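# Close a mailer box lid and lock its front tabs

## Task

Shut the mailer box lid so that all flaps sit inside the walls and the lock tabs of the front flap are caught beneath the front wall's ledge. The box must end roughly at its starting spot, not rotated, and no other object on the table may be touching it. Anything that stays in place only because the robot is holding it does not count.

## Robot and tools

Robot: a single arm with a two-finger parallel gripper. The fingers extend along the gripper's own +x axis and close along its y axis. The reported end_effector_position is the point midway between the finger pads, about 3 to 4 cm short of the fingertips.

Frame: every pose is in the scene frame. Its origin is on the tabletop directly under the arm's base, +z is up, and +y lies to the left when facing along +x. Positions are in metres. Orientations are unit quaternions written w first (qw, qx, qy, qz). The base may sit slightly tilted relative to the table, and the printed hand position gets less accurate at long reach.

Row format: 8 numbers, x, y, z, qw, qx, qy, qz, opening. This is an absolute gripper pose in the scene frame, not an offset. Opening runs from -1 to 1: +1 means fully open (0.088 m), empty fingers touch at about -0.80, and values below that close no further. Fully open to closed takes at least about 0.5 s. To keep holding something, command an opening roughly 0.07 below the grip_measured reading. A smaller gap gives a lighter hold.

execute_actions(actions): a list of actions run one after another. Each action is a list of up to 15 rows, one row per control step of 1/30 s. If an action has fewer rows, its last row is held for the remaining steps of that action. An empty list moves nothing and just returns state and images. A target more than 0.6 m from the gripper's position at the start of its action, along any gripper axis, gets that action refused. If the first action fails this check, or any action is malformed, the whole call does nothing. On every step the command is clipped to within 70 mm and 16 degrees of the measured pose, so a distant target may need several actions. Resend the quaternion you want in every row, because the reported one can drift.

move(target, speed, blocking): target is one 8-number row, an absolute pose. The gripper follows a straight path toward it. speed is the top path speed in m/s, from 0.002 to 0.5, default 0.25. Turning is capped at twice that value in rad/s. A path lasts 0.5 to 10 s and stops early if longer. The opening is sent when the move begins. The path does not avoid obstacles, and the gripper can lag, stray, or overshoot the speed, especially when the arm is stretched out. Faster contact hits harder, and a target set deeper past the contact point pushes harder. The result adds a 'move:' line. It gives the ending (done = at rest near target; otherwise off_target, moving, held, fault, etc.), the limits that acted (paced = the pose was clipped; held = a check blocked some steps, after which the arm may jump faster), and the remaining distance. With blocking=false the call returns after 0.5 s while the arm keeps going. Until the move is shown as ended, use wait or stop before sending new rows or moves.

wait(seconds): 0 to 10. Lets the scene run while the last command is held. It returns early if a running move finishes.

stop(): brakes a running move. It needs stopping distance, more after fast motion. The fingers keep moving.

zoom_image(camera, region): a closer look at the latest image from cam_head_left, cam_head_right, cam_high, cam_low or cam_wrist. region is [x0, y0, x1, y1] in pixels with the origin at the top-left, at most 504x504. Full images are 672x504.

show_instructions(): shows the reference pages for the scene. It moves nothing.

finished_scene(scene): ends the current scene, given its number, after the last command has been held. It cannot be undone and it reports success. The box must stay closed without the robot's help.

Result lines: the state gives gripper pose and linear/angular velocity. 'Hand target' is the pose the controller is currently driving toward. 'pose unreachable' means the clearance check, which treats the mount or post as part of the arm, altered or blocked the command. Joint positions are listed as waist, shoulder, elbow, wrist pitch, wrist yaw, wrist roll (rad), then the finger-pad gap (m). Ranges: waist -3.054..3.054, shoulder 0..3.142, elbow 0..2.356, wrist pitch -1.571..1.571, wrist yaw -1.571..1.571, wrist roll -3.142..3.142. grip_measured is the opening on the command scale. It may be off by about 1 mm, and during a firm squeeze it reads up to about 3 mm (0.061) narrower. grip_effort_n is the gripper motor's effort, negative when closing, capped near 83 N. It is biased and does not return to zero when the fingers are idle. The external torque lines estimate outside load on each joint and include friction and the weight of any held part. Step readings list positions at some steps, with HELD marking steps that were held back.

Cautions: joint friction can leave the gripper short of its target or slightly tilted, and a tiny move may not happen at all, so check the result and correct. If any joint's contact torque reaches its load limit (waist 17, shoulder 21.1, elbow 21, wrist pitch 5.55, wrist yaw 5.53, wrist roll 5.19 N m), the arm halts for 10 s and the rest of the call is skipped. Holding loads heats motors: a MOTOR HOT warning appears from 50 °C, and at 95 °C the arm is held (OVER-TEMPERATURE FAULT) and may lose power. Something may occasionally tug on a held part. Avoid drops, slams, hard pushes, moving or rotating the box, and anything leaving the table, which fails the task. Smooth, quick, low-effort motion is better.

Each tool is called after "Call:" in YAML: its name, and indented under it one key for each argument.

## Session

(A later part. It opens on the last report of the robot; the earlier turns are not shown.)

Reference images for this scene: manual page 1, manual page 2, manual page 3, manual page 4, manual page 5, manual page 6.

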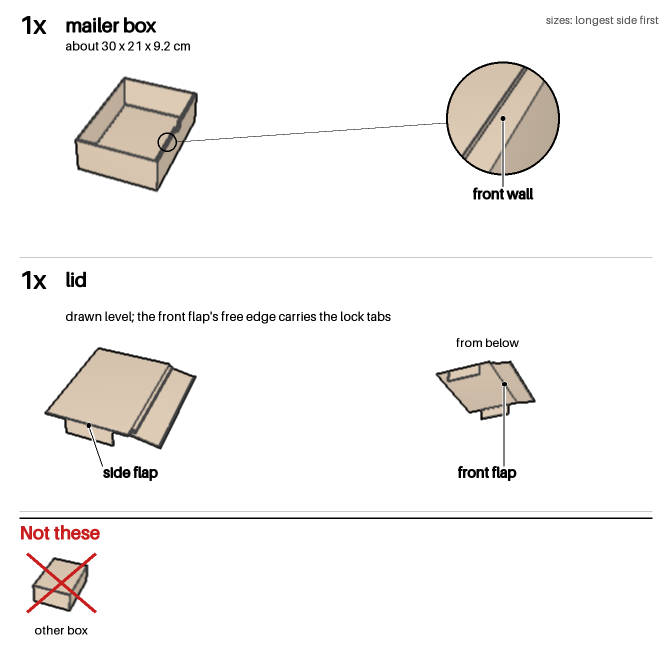

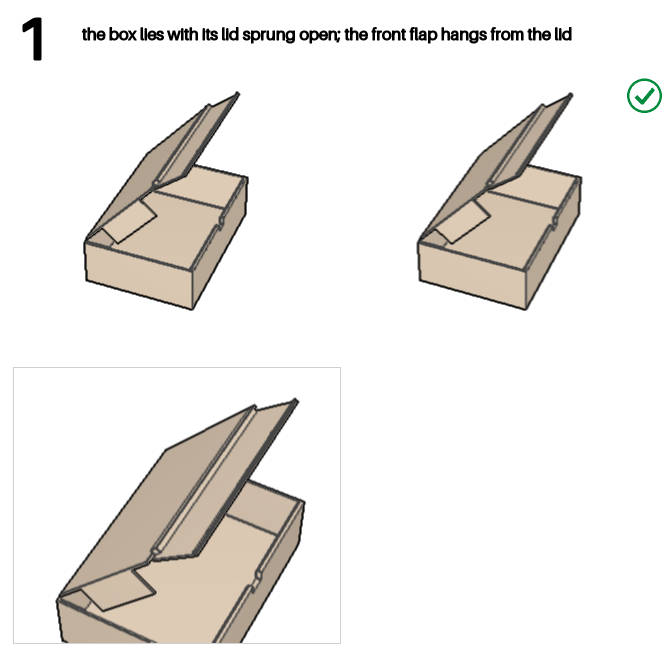

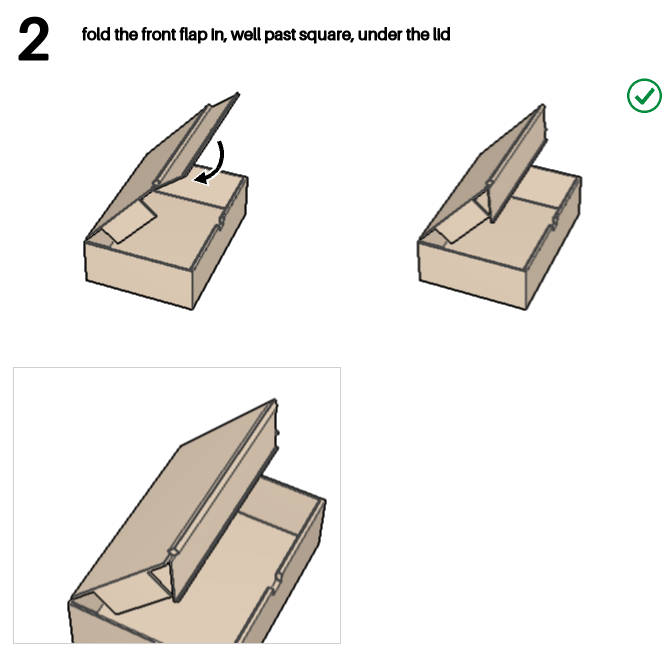

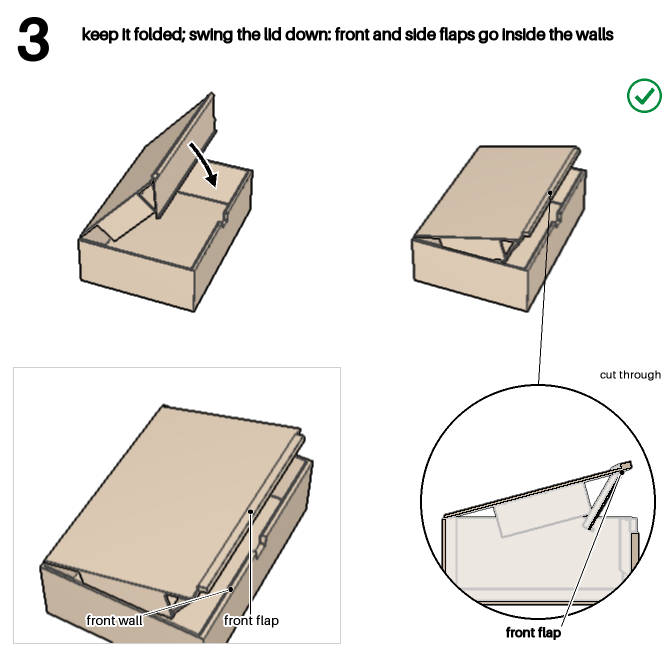

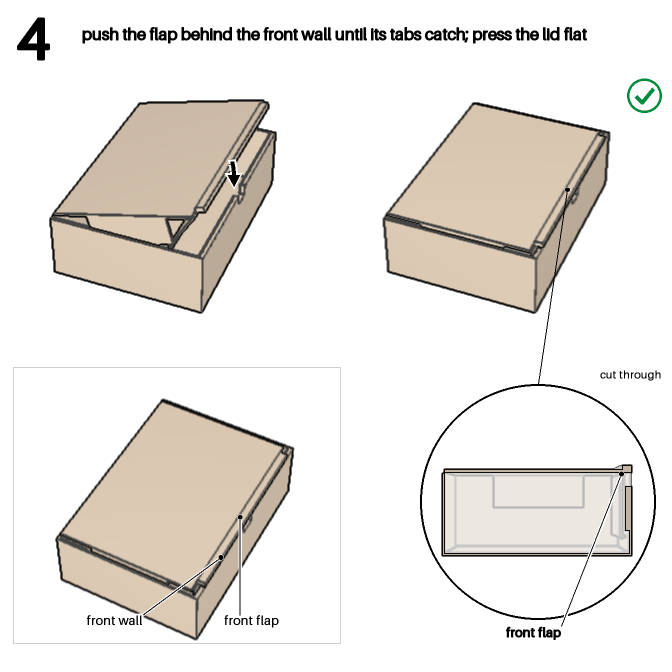

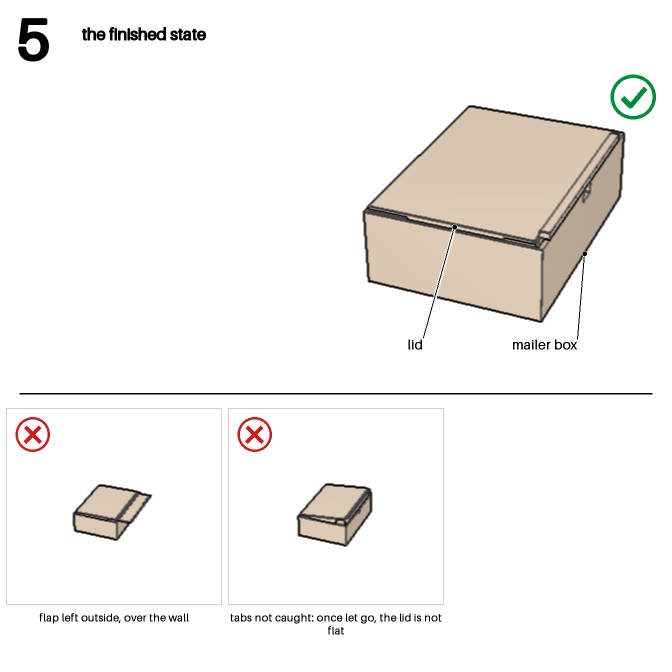

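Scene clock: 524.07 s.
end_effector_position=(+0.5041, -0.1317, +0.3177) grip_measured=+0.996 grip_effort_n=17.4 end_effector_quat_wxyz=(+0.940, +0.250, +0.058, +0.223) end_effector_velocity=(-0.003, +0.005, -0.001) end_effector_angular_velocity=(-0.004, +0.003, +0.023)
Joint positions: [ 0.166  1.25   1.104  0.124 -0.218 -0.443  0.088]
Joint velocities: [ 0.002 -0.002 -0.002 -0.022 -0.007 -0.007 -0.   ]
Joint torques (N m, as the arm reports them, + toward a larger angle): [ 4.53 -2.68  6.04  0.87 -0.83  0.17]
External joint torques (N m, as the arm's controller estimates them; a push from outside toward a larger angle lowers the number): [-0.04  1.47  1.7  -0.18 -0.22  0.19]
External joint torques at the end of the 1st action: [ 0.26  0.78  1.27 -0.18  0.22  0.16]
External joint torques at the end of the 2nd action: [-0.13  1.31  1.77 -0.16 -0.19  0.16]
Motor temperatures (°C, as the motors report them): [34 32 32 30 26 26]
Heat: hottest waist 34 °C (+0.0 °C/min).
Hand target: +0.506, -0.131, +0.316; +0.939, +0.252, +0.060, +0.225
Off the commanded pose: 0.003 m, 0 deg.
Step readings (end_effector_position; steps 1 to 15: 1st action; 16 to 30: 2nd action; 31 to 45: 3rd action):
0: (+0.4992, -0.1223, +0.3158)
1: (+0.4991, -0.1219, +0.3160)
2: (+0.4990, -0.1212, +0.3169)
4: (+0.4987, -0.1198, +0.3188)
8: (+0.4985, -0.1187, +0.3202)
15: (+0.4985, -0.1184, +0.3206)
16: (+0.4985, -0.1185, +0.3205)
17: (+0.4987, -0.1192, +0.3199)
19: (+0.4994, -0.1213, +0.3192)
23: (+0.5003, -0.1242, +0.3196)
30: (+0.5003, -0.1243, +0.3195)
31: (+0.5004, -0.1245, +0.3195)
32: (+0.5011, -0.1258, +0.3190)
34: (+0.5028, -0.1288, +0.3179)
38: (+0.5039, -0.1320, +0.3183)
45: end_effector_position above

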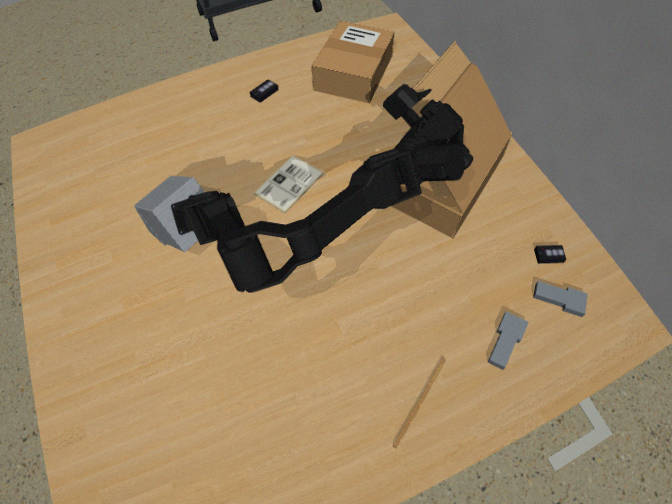

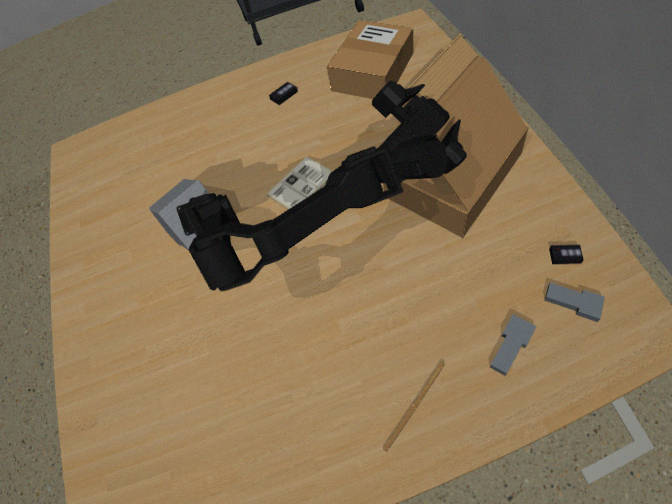

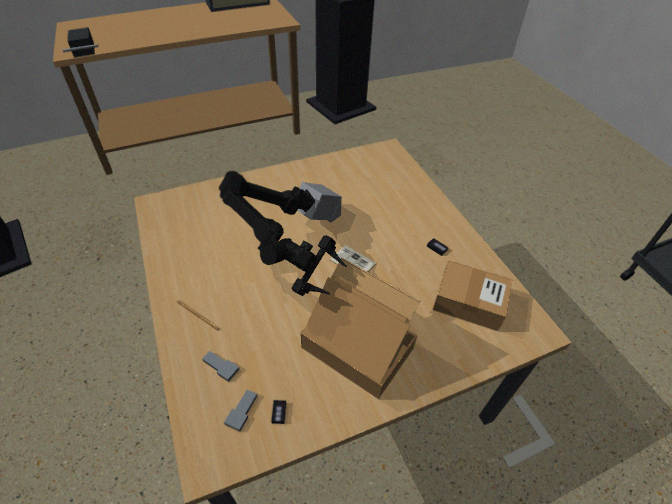

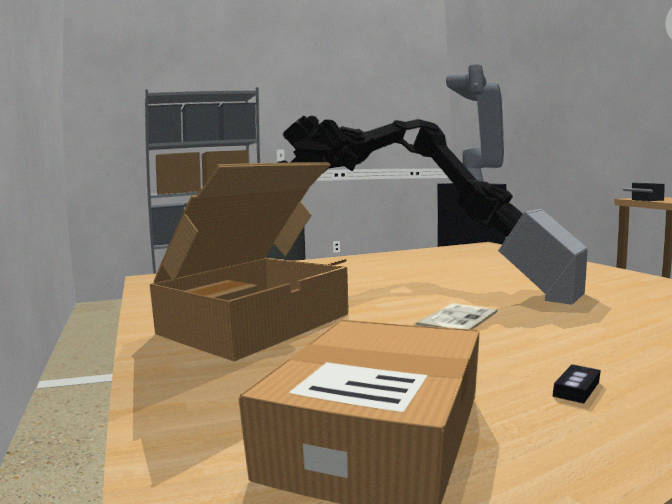

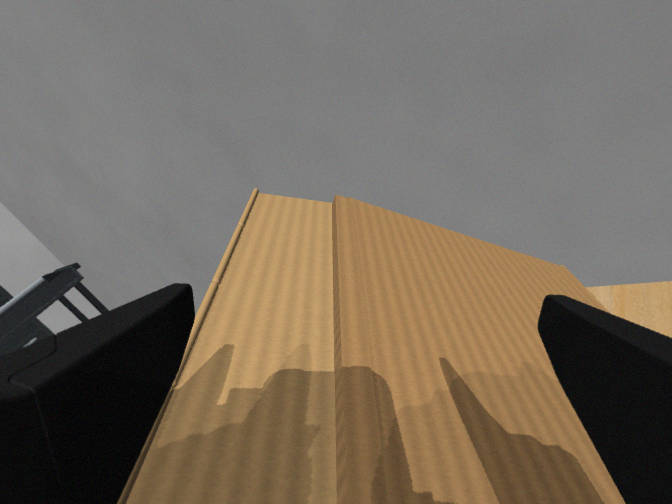

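Dropped. Redo with the smooth moves at original depth.

Call:
move:
  target: [0.484,-0.076,0.312,0.95,0.21,0.05,0.227,1]
  speed: 0.1

Call:
move:
  target: [0.485,-0.077,0.296,0.95,0.21,0.05,0.227,1]
  speed: 0.05

Call:
move:
  target: [0.494,-0.093,0.292,0.957,0.169,0.04,0.229,1]
  speed: 0.03

Call:
move:
  target: [0.510,-0.122,0.313,0.957,0.169,0.04,0.229,1]
  speed: 0.04

Scene clock: 538.00 s.
end_effector_position=(+0.4852, -0.0811, +0.3160) grip_measured=+0.996 grip_effort_n=17.0 end_effector_quat_wxyz=(+0.950, +0.213, +0.045, +0.225) end_effector_velocity=(-0.004, +0.008, -0.004) end_effector_angular_velocity=(-0.023, -0.000, +0.014)
Joint positions: [ 0.281  1.25   0.919  0.316 -0.109 -0.521  0.088]
Joint velocities: [ 0.007  0.002 -0.022  0.007  0.007 -0.022 -0.   ]
Joint torques (N m, as the arm reports them, + toward a larger angle): [ 4.9  -2.32  4.    1.23 -0.42 -0.13]
External joint torques (N m, as the arm's controller estimates them; a push from outside toward a larger angle lowers the number): [ 0.33  0.95 -0.21  0.18  0.18 -0.11]
Motor temperatures (°C, as the motors report them): [34 31 32 30 26 26]
Heat: hottest waist 34 °C (+0.0 °C/min).
Hand target: +0.484, -0.076, +0.312; +0.950, +0.210, +0.050, +0.227
Off the commanded pose: 0.007 m, 1 deg.
move: done

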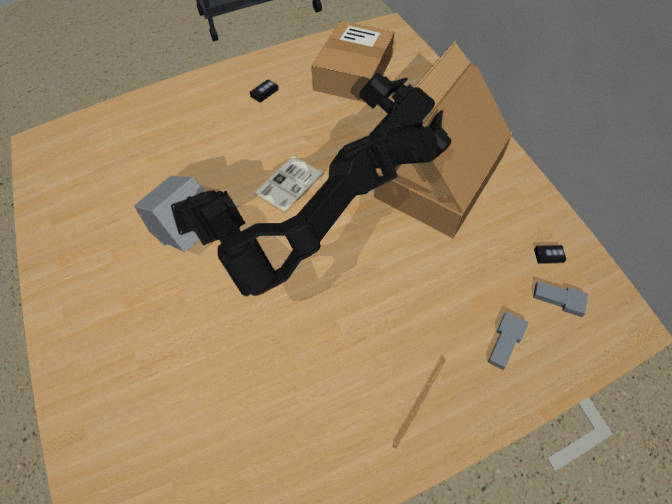

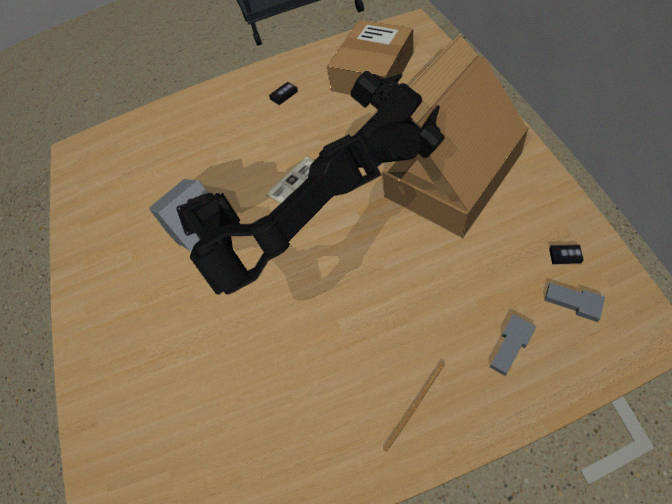

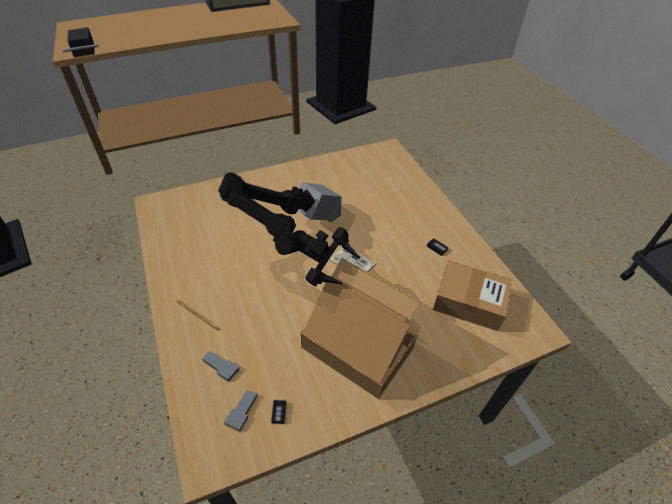

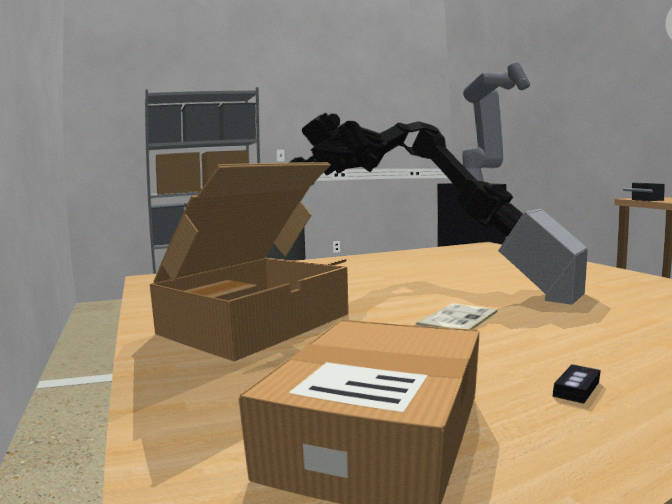

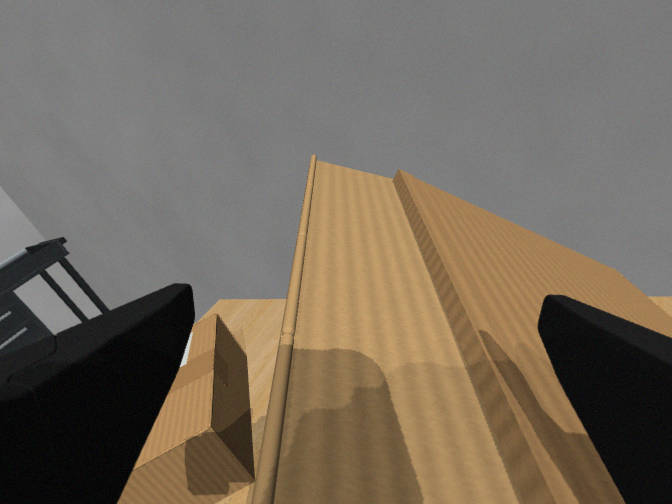

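Scene clock: 538.80 s.
end_effector_position=(+0.4858, -0.0818, +0.3009) grip_measured=+0.996 grip_effort_n=17.4 end_effector_quat_wxyz=(+0.951, +0.212, +0.046, +0.222) end_effector_velocity=(-0.000, -0.002, -0.000) end_effector_angular_velocity=(+0.011, -0.008, -0.000)
Joint positions: [ 0.234  1.26   0.893  0.354 -0.149 -0.523  0.088]
Joint velocities: [-0.012 -0.002 -0.002  0.007 -0.022  0.007 -0.   ]
Joint torques (N m, as the arm reports them, + toward a larger angle): [ 4.56 -2.33  3.88  1.24 -0.79 -0.16]
External joint torques (N m, as the arm's controller estimates them; a push from outside toward a larger angle lowers the number): [-0.03  1.21 -0.22  0.2  -0.19 -0.15]
Motor temperatures (°C, as the motors report them): [34 31 32 30 26 26]
Heat: hottest waist 34 °C (+0.0 °C/min).
Hand target: +0.485, -0.077, +0.296; +0.950, +0.210, +0.050, +0.227
Off the commanded pose: 0.007 m, 1 deg.
move: done

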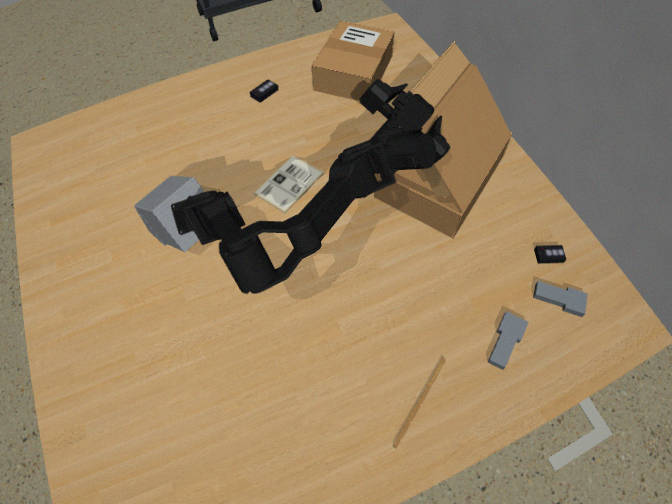

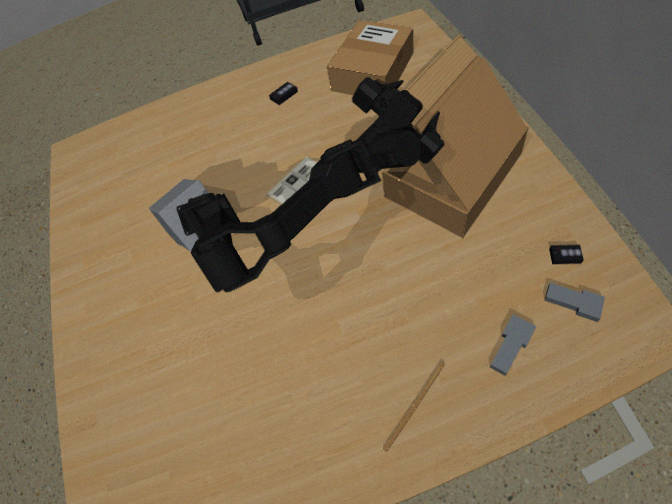

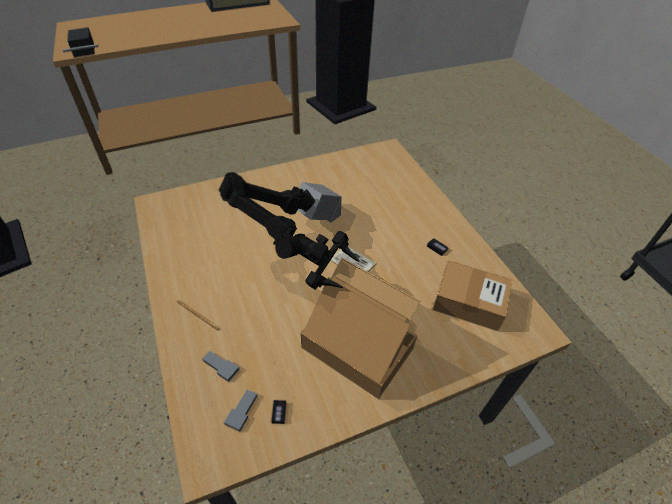

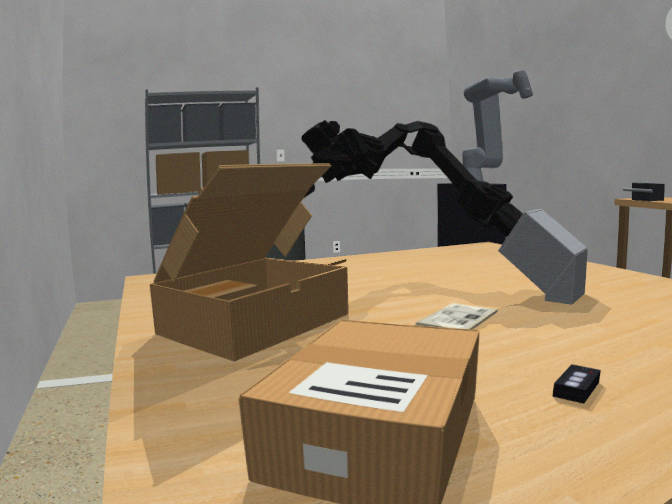

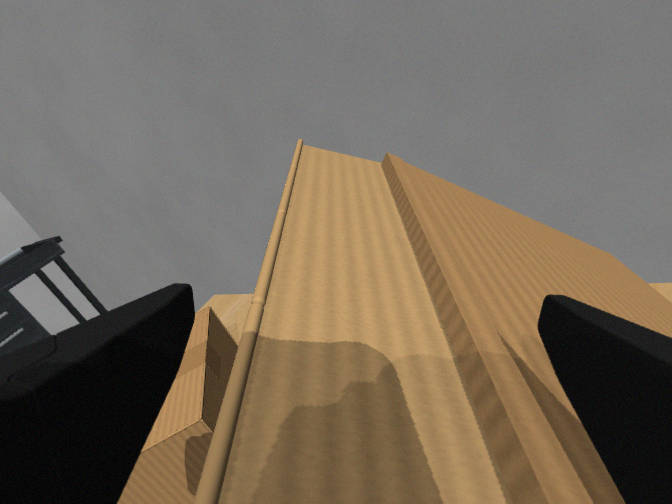

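Scene clock: 540.50 s.
end_effector_position=(+0.4920, -0.0931, +0.2946) grip_measured=+0.996 grip_effort_n=17.9 end_effector_quat_wxyz=(+0.958, +0.172, +0.038, +0.228) end_effector_velocity=(+0.000, -0.002, -0.003) end_effector_angular_velocity=(-0.039, +0.002, +0.001)
Joint positions: [ 0.184  1.268  0.933  0.314 -0.204 -0.608  0.088]
Joint velocities: [-0.007 -0.002  0.007 -0.022  0.007 -0.037  0.   ]
Joint torques (N m, as the arm reports them, + toward a larger angle): [ 4.44 -2.58  5.89  0.85 -0.72 -0.17]
External joint torques (N m, as the arm's controller estimates them; a push from outside toward a larger angle lowers the number): [-0.23  1.36  1.7  -0.2  -0.11 -0.16]
Motor temperatures (°C, as the motors report them): [34 31 32 30 26 26]
Heat: hottest waist 34 °C (+0.0 °C/min).
Hand target: +0.494, -0.093, +0.292; +0.958, +0.169, +0.040, +0.229
Off the commanded pose: 0.003 m, 0 deg.
move: done

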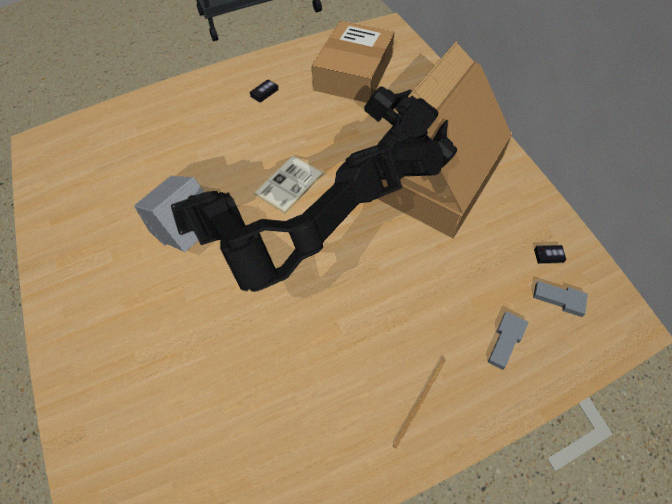

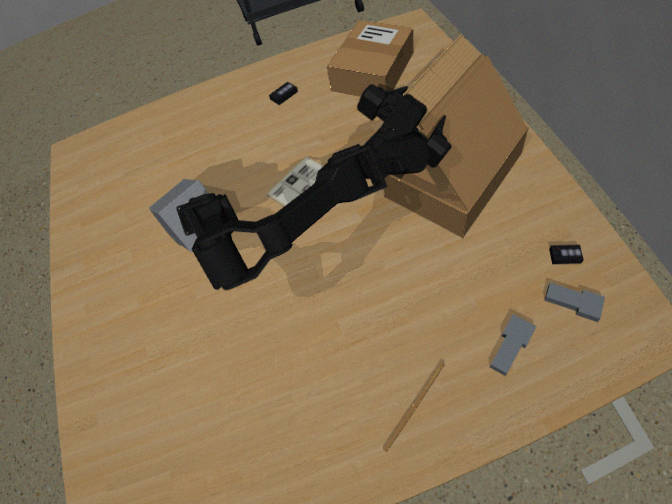

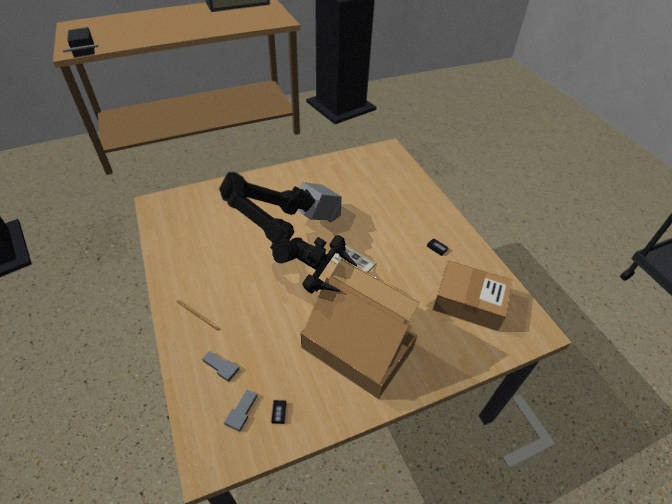

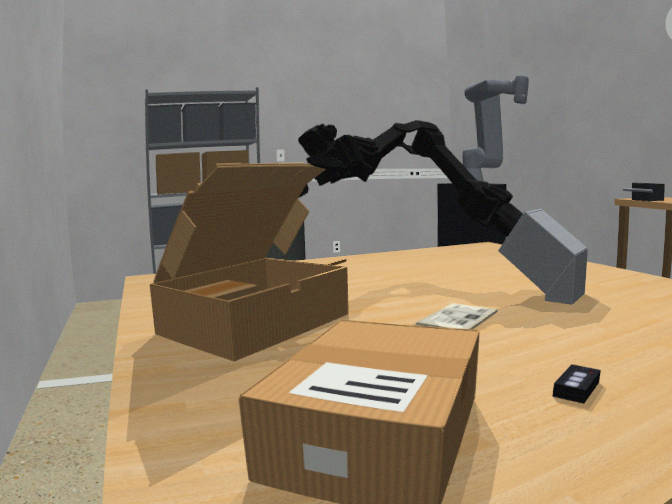

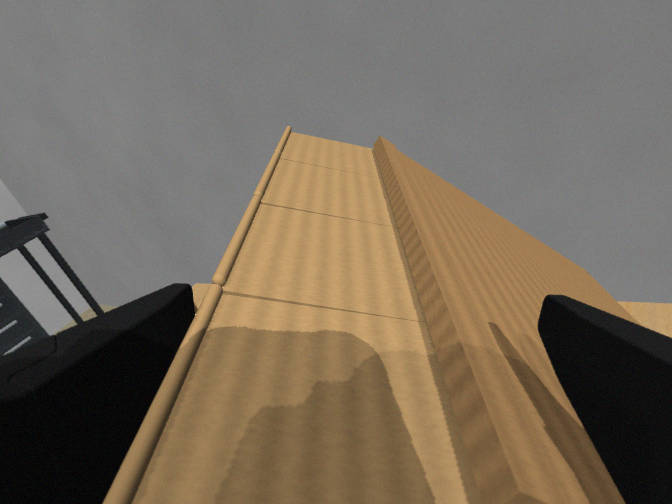

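Scene clock: 541.80 s.
end_effector_position=(+0.5078, -0.1221, +0.3156) grip_measured=+0.996 grip_effort_n=17.4 end_effector_quat_wxyz=(+0.958, +0.171, +0.037, +0.228) end_effector_velocity=(-0.001, +0.005, -0.004) end_effector_angular_velocity=(-0.003, +0.002, +0.030)
Joint positions: [ 0.179  1.274  1.092  0.162 -0.21  -0.609  0.088]
Joint velocities: [-0.007  0.007  0.002 -0.022 -0.022 -0.007 -0.   ]
Joint torques (N m, as the arm reports them, + toward a larger angle): [ 4.36 -2.76  6.14  0.87 -0.74 -0.14]
External joint torques (N m, as the arm's controller estimates them; a push from outside toward a larger angle lowers the number): [-0.34  1.35  1.86 -0.17 -0.13 -0.13]
Motor temperatures (°C, as the motors report them): [34 31 32 30 26 26]
Heat: hottest waist 34 °C (+0.0 °C/min).
Hand target: +0.510, -0.122, +0.313; +0.958, +0.169, +0.040, +0.229
Off the commanded pose: 0.003 m, 0 deg.
move: done

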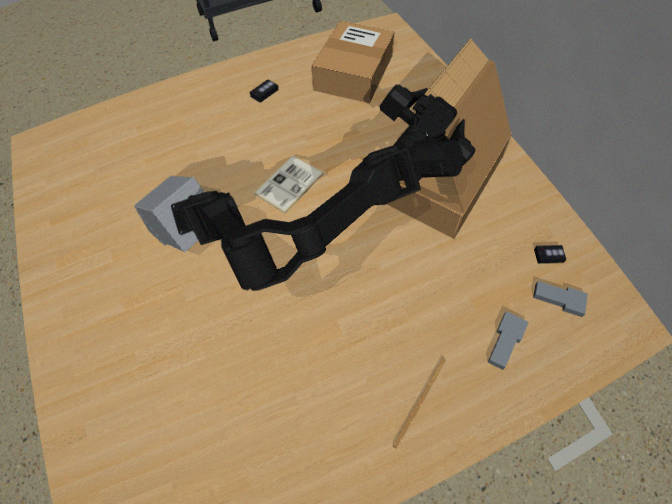

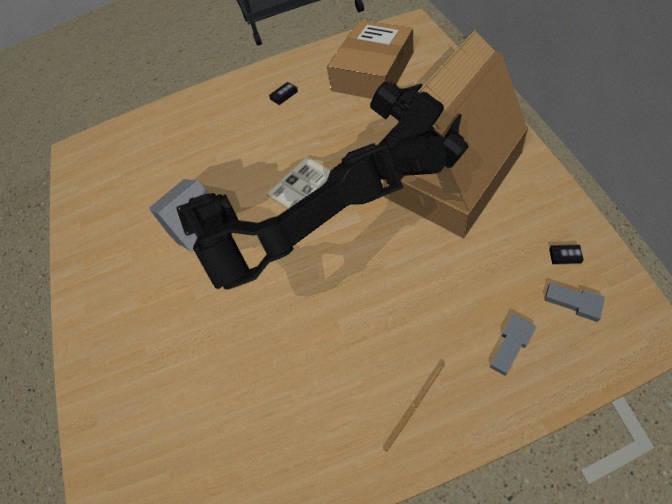

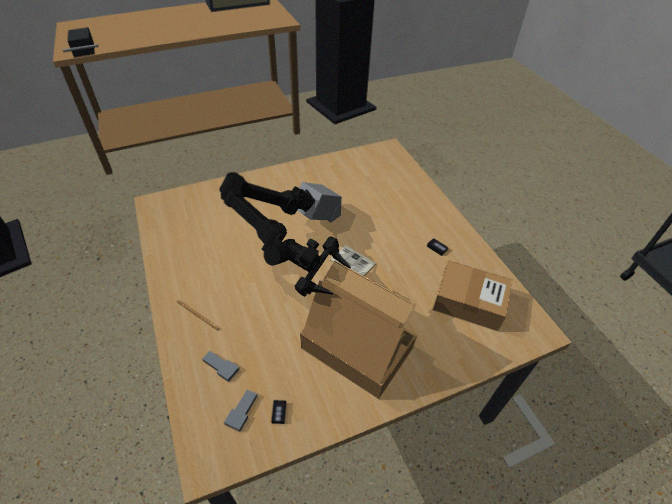

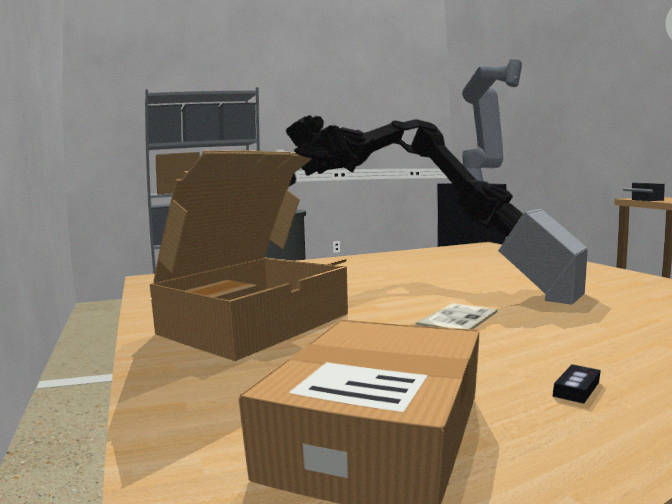

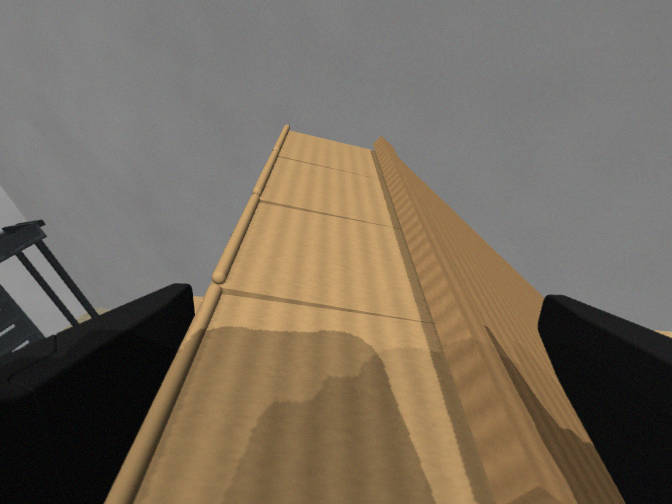

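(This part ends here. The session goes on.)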